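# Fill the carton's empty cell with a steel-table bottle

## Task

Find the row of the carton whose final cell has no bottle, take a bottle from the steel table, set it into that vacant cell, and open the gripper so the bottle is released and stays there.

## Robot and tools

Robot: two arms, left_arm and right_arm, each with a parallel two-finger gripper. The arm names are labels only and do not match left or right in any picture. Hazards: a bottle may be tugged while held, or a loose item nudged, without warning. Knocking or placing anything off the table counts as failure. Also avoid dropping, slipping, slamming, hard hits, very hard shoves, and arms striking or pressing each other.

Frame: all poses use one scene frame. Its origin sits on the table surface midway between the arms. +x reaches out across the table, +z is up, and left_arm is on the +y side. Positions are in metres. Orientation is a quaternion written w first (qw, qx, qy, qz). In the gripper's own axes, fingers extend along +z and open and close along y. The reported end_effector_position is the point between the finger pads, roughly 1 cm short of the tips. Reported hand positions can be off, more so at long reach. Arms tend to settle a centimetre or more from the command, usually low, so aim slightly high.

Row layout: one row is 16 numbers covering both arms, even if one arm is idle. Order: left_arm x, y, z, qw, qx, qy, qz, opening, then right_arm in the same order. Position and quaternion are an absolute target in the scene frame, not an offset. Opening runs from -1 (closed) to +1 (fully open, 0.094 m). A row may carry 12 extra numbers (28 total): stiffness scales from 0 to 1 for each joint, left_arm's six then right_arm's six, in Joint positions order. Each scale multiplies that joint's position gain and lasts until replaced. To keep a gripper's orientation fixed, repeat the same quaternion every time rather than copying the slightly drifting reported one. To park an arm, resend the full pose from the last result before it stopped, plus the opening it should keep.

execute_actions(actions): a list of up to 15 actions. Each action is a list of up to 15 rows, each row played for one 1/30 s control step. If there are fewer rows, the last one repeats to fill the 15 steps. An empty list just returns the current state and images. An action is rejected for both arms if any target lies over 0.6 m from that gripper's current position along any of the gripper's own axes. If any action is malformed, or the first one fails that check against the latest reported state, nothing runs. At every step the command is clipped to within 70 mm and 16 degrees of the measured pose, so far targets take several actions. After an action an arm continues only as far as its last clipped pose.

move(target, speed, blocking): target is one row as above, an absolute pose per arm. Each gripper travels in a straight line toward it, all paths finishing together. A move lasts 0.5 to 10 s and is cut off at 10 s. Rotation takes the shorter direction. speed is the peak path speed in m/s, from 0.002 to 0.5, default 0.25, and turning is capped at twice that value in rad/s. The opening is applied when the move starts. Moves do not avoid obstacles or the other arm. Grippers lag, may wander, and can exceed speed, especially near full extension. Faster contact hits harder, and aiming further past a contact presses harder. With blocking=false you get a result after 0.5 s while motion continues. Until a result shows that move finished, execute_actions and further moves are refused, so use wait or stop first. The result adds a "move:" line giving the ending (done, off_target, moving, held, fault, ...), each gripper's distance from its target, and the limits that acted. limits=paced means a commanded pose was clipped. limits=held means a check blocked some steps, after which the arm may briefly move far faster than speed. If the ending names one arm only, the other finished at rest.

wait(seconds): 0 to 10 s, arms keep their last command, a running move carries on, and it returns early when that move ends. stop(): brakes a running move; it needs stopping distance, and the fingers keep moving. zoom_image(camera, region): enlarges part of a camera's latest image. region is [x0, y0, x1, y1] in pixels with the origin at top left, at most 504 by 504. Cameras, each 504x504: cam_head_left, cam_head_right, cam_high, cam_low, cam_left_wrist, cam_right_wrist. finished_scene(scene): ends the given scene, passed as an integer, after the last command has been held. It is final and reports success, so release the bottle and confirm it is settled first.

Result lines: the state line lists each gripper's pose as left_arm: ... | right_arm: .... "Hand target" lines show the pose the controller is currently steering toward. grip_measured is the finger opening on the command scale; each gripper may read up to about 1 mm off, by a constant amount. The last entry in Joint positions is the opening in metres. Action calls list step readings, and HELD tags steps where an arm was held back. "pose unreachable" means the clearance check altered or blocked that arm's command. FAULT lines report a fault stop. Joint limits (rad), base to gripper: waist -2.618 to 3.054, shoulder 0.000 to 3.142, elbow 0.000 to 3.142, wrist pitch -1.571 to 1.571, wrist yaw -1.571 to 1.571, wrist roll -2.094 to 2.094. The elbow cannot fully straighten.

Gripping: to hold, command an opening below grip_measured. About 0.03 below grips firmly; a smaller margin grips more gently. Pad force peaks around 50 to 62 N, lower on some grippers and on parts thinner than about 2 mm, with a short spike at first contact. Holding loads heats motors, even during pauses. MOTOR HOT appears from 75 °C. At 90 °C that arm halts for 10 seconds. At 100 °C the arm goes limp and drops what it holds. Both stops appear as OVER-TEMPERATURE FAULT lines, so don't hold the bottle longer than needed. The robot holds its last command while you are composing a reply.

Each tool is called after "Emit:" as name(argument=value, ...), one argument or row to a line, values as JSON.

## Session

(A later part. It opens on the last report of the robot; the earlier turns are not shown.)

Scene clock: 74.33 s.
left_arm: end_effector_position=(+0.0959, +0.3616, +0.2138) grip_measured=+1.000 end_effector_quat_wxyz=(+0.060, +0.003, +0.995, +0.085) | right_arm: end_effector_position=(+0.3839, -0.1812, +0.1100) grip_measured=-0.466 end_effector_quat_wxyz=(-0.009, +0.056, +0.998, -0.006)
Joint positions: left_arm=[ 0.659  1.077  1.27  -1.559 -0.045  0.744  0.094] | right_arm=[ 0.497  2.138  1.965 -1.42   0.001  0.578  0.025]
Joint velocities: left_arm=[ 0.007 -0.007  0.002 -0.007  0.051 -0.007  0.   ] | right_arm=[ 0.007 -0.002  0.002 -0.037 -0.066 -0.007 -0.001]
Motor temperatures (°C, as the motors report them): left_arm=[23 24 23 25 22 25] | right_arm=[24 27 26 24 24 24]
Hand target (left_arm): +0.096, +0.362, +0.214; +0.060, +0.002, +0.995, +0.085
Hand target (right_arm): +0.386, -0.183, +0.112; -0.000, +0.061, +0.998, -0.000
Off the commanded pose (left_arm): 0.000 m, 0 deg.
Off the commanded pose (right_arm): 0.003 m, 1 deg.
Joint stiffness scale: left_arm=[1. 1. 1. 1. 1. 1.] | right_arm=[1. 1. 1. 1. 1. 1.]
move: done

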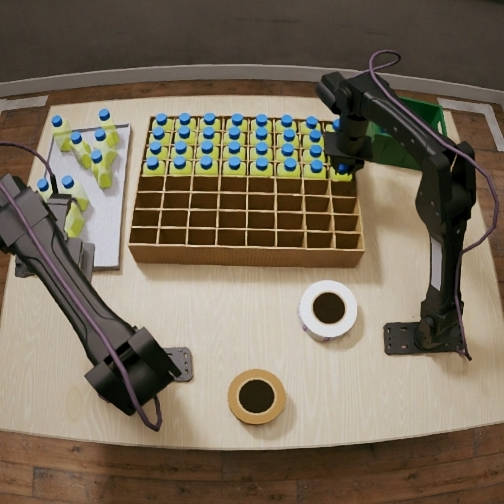

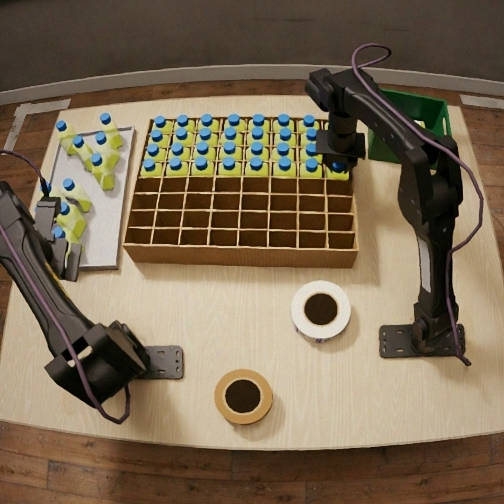

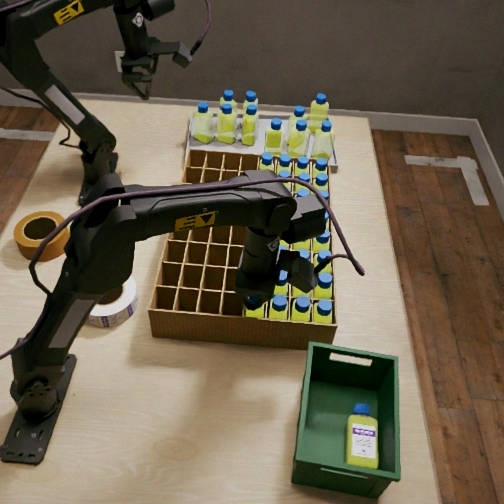

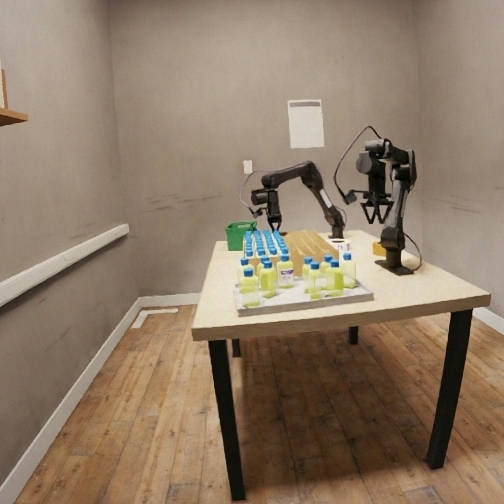

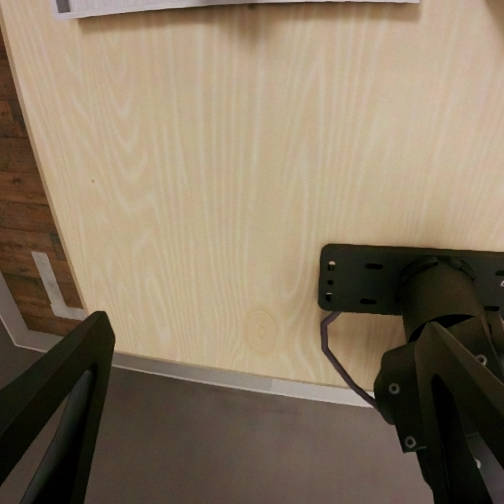

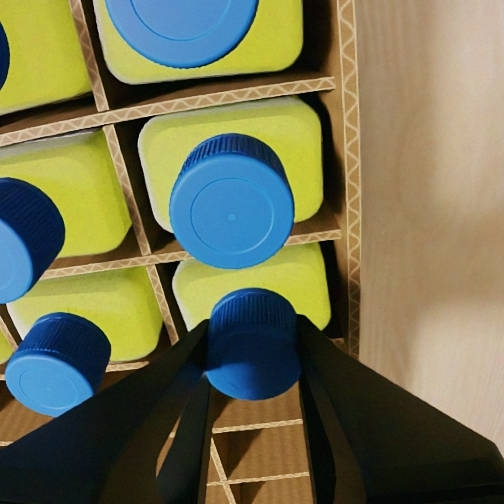

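Emit:
move(
  target=[0.0959, 0.3617, 0.2138, 0.060, 0.002, 0.995, 0.085, 1, 0.386, -0.183, 0.113, 0, 0.061, 0.998, 0, -0.05],
  speed=0.03,
)

Emit:
move(
  target=[0.0959, 0.3617, 0.2138, 0.060, 0.002, 0.995, 0.085, 1, 0.380, -0.183, 0.18, 0, 0.061, 0.998, 0, -0.05],
  speed=0.15,
)

Scene clock: 75.50 s.
left_arm: end_effector_position=(+0.0959, +0.3616, +0.2138) grip_measured=+1.000 end_effector_quat_wxyz=(+0.060, +0.003, +0.995, +0.085) | right_arm: end_effector_position=(+0.3845, -0.1809, +0.1100) grip_measured=-0.052 end_effector_quat_wxyz=(-0.008, +0.056, +0.998, -0.005)
Joint positions: left_arm=[ 0.659  1.077  1.27  -1.559 -0.045  0.744  0.094] | right_arm=[ 0.497  2.138  1.965 -1.417  0.001  0.578  0.045]
Joint velocities: left_arm=[-0.022 -0.007 -0.007 -0.081  0.022 -0.022  0.   ] | right_arm=[-0.012  0.007  0.007  0.037 -0.007  0.007  0.   ]
Motor temperatures (°C, as the motors report them): left_arm=[23 24 23 25 22 25] | right_arm=[24 28 26 24 24 24]
Hand target (left_arm): +0.096, +0.362, +0.214; +0.060, +0.002, +0.995, +0.085
Hand target (right_arm): +0.386, -0.183, +0.113; -0.000, +0.061, +0.998, -0.000
Off the commanded pose (left_arm): 0.000 m, 0 deg.
Off the commanded pose (right_arm): 0.004 m, 1 deg.
Joint stiffness scale: left_arm=[1. 1. 1. 1. 1. 1.] | right_arm=[1. 1. 1. 1. 1. 1.]
move: done

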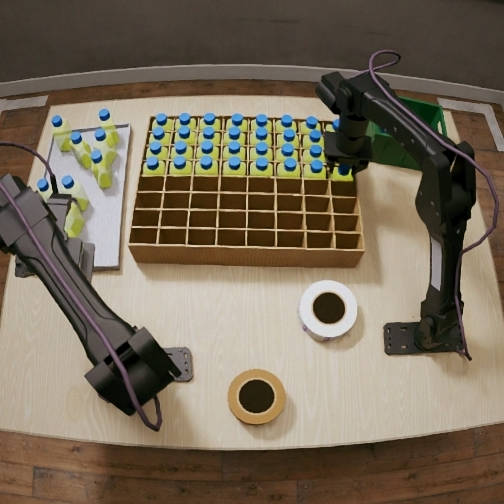

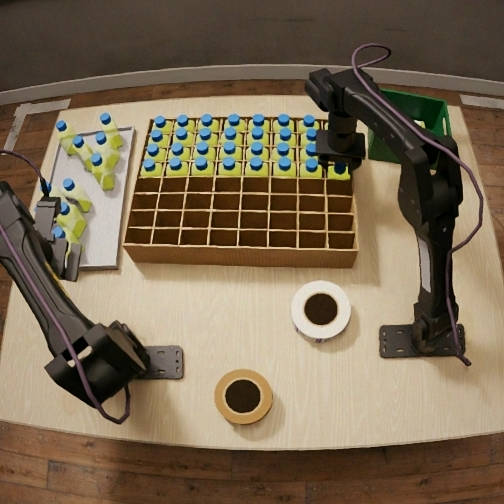

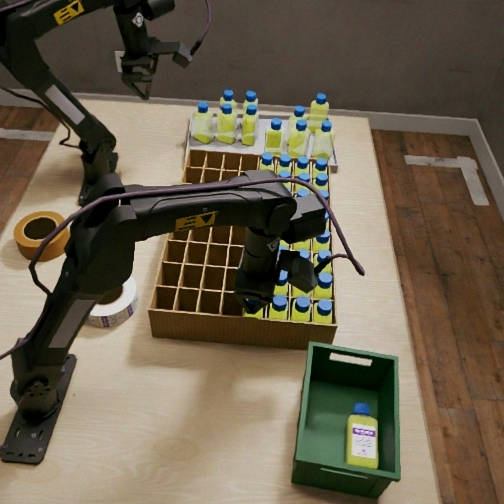

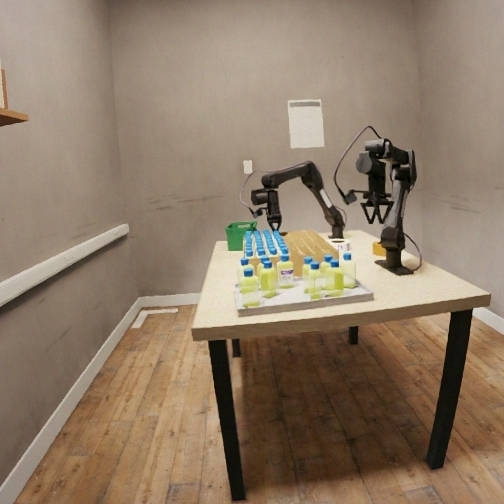

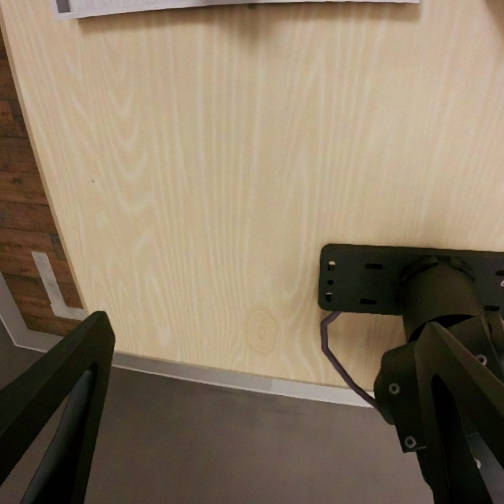

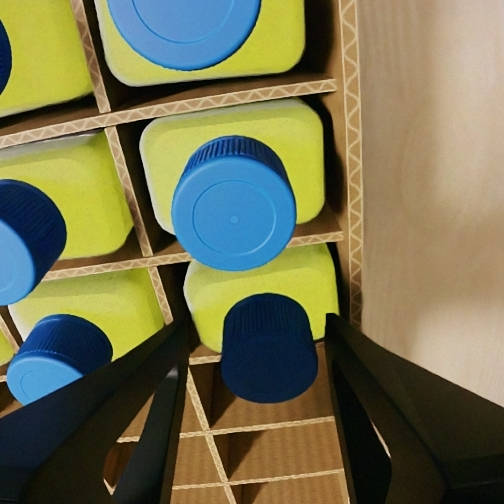

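Scene clock: 76.37 s.
left_arm: end_effector_position=(+0.0959, +0.3616, +0.2138) grip_measured=+1.000 end_effector_quat_wxyz=(+0.060, +0.003, +0.995, +0.085) | right_arm: end_effector_position=(+0.3785, -0.1840, +0.1669) grip_measured=-0.052 end_effector_quat_wxyz=(+0.020, +0.057, +0.998, +0.011)
Joint positions: left_arm=[ 0.659  1.077  1.27  -1.559 -0.045  0.744  0.094] | right_arm=[ 0.497  2.072  2.092 -1.545  0.001  0.58   0.045]
Joint velocities: left_arm=[-0.017  0.002  0.002 -0.037 -0.066 -0.007  0.   ] | right_arm=[-0.017 -0.002  0.002 -0.007  0.007  0.007 -0.   ]
Motor temperatures (°C, as the motors report them): left_arm=[23 24 23 25 22 25] | right_arm=[24 28 26 24 24 24]
Hand target (left_arm): +0.096, +0.362, +0.214; +0.060, +0.002, +0.995, +0.085
Hand target (right_arm): +0.378, -0.184, +0.180; +0.031, +0.060, +0.998, +0.018
Off the commanded pose (left_arm): 0.000 m, 0 deg.
Off the commanded pose (right_arm): 0.013 m, 3 deg.
Joint stiffness scale: left_arm=[1. 1. 1. 1. 1. 1.] | right_arm=[1. 1. 1. 1. 1. 1.]
joint sent to its limit (right arm) — the command would take joint 4 (wrist pitch) past its lower limit, so that joint was sent only as far as its limit.
move: off_target (right_arm)

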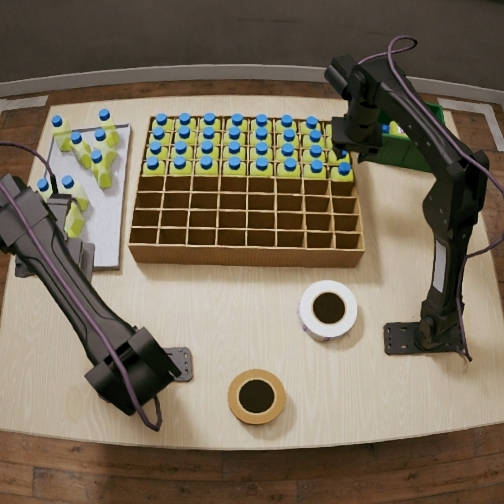

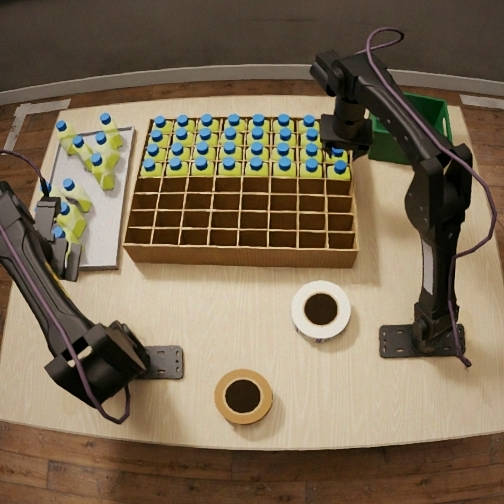

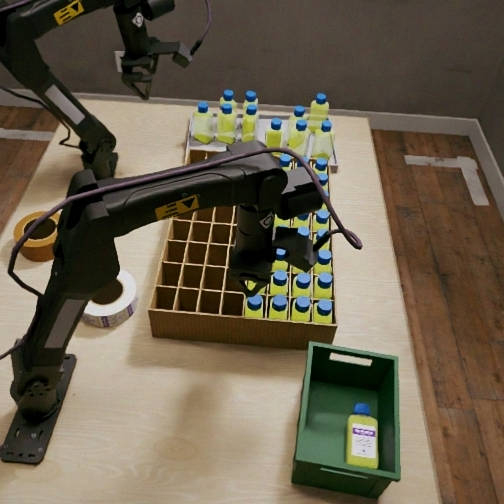

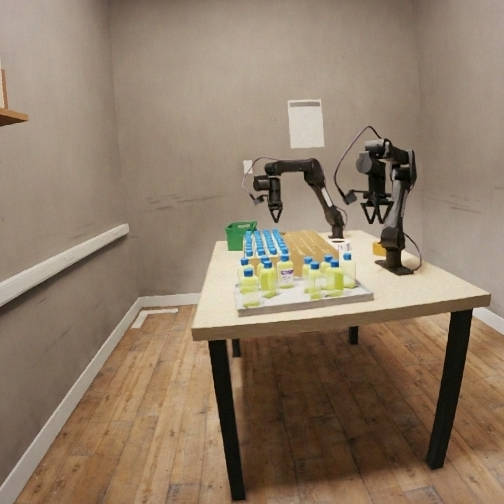

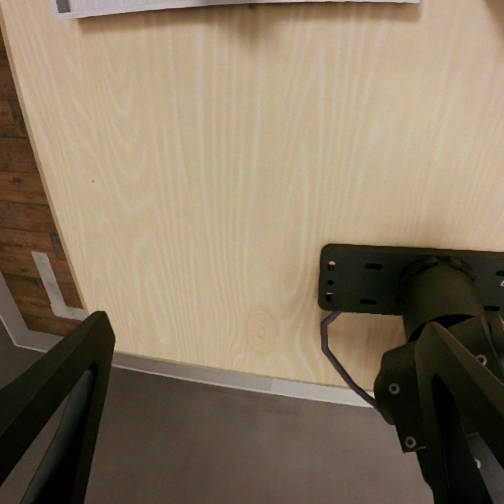

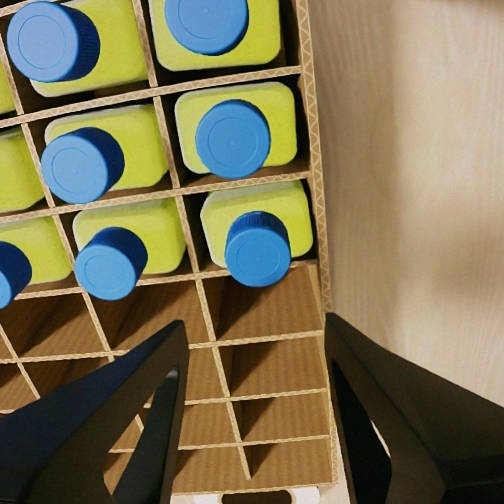

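The bottle is seated in the empty cell and released. Finishing scene 1.

Emit:
finished_scene(
  scene=1,
)

The scene is finished: the task was done.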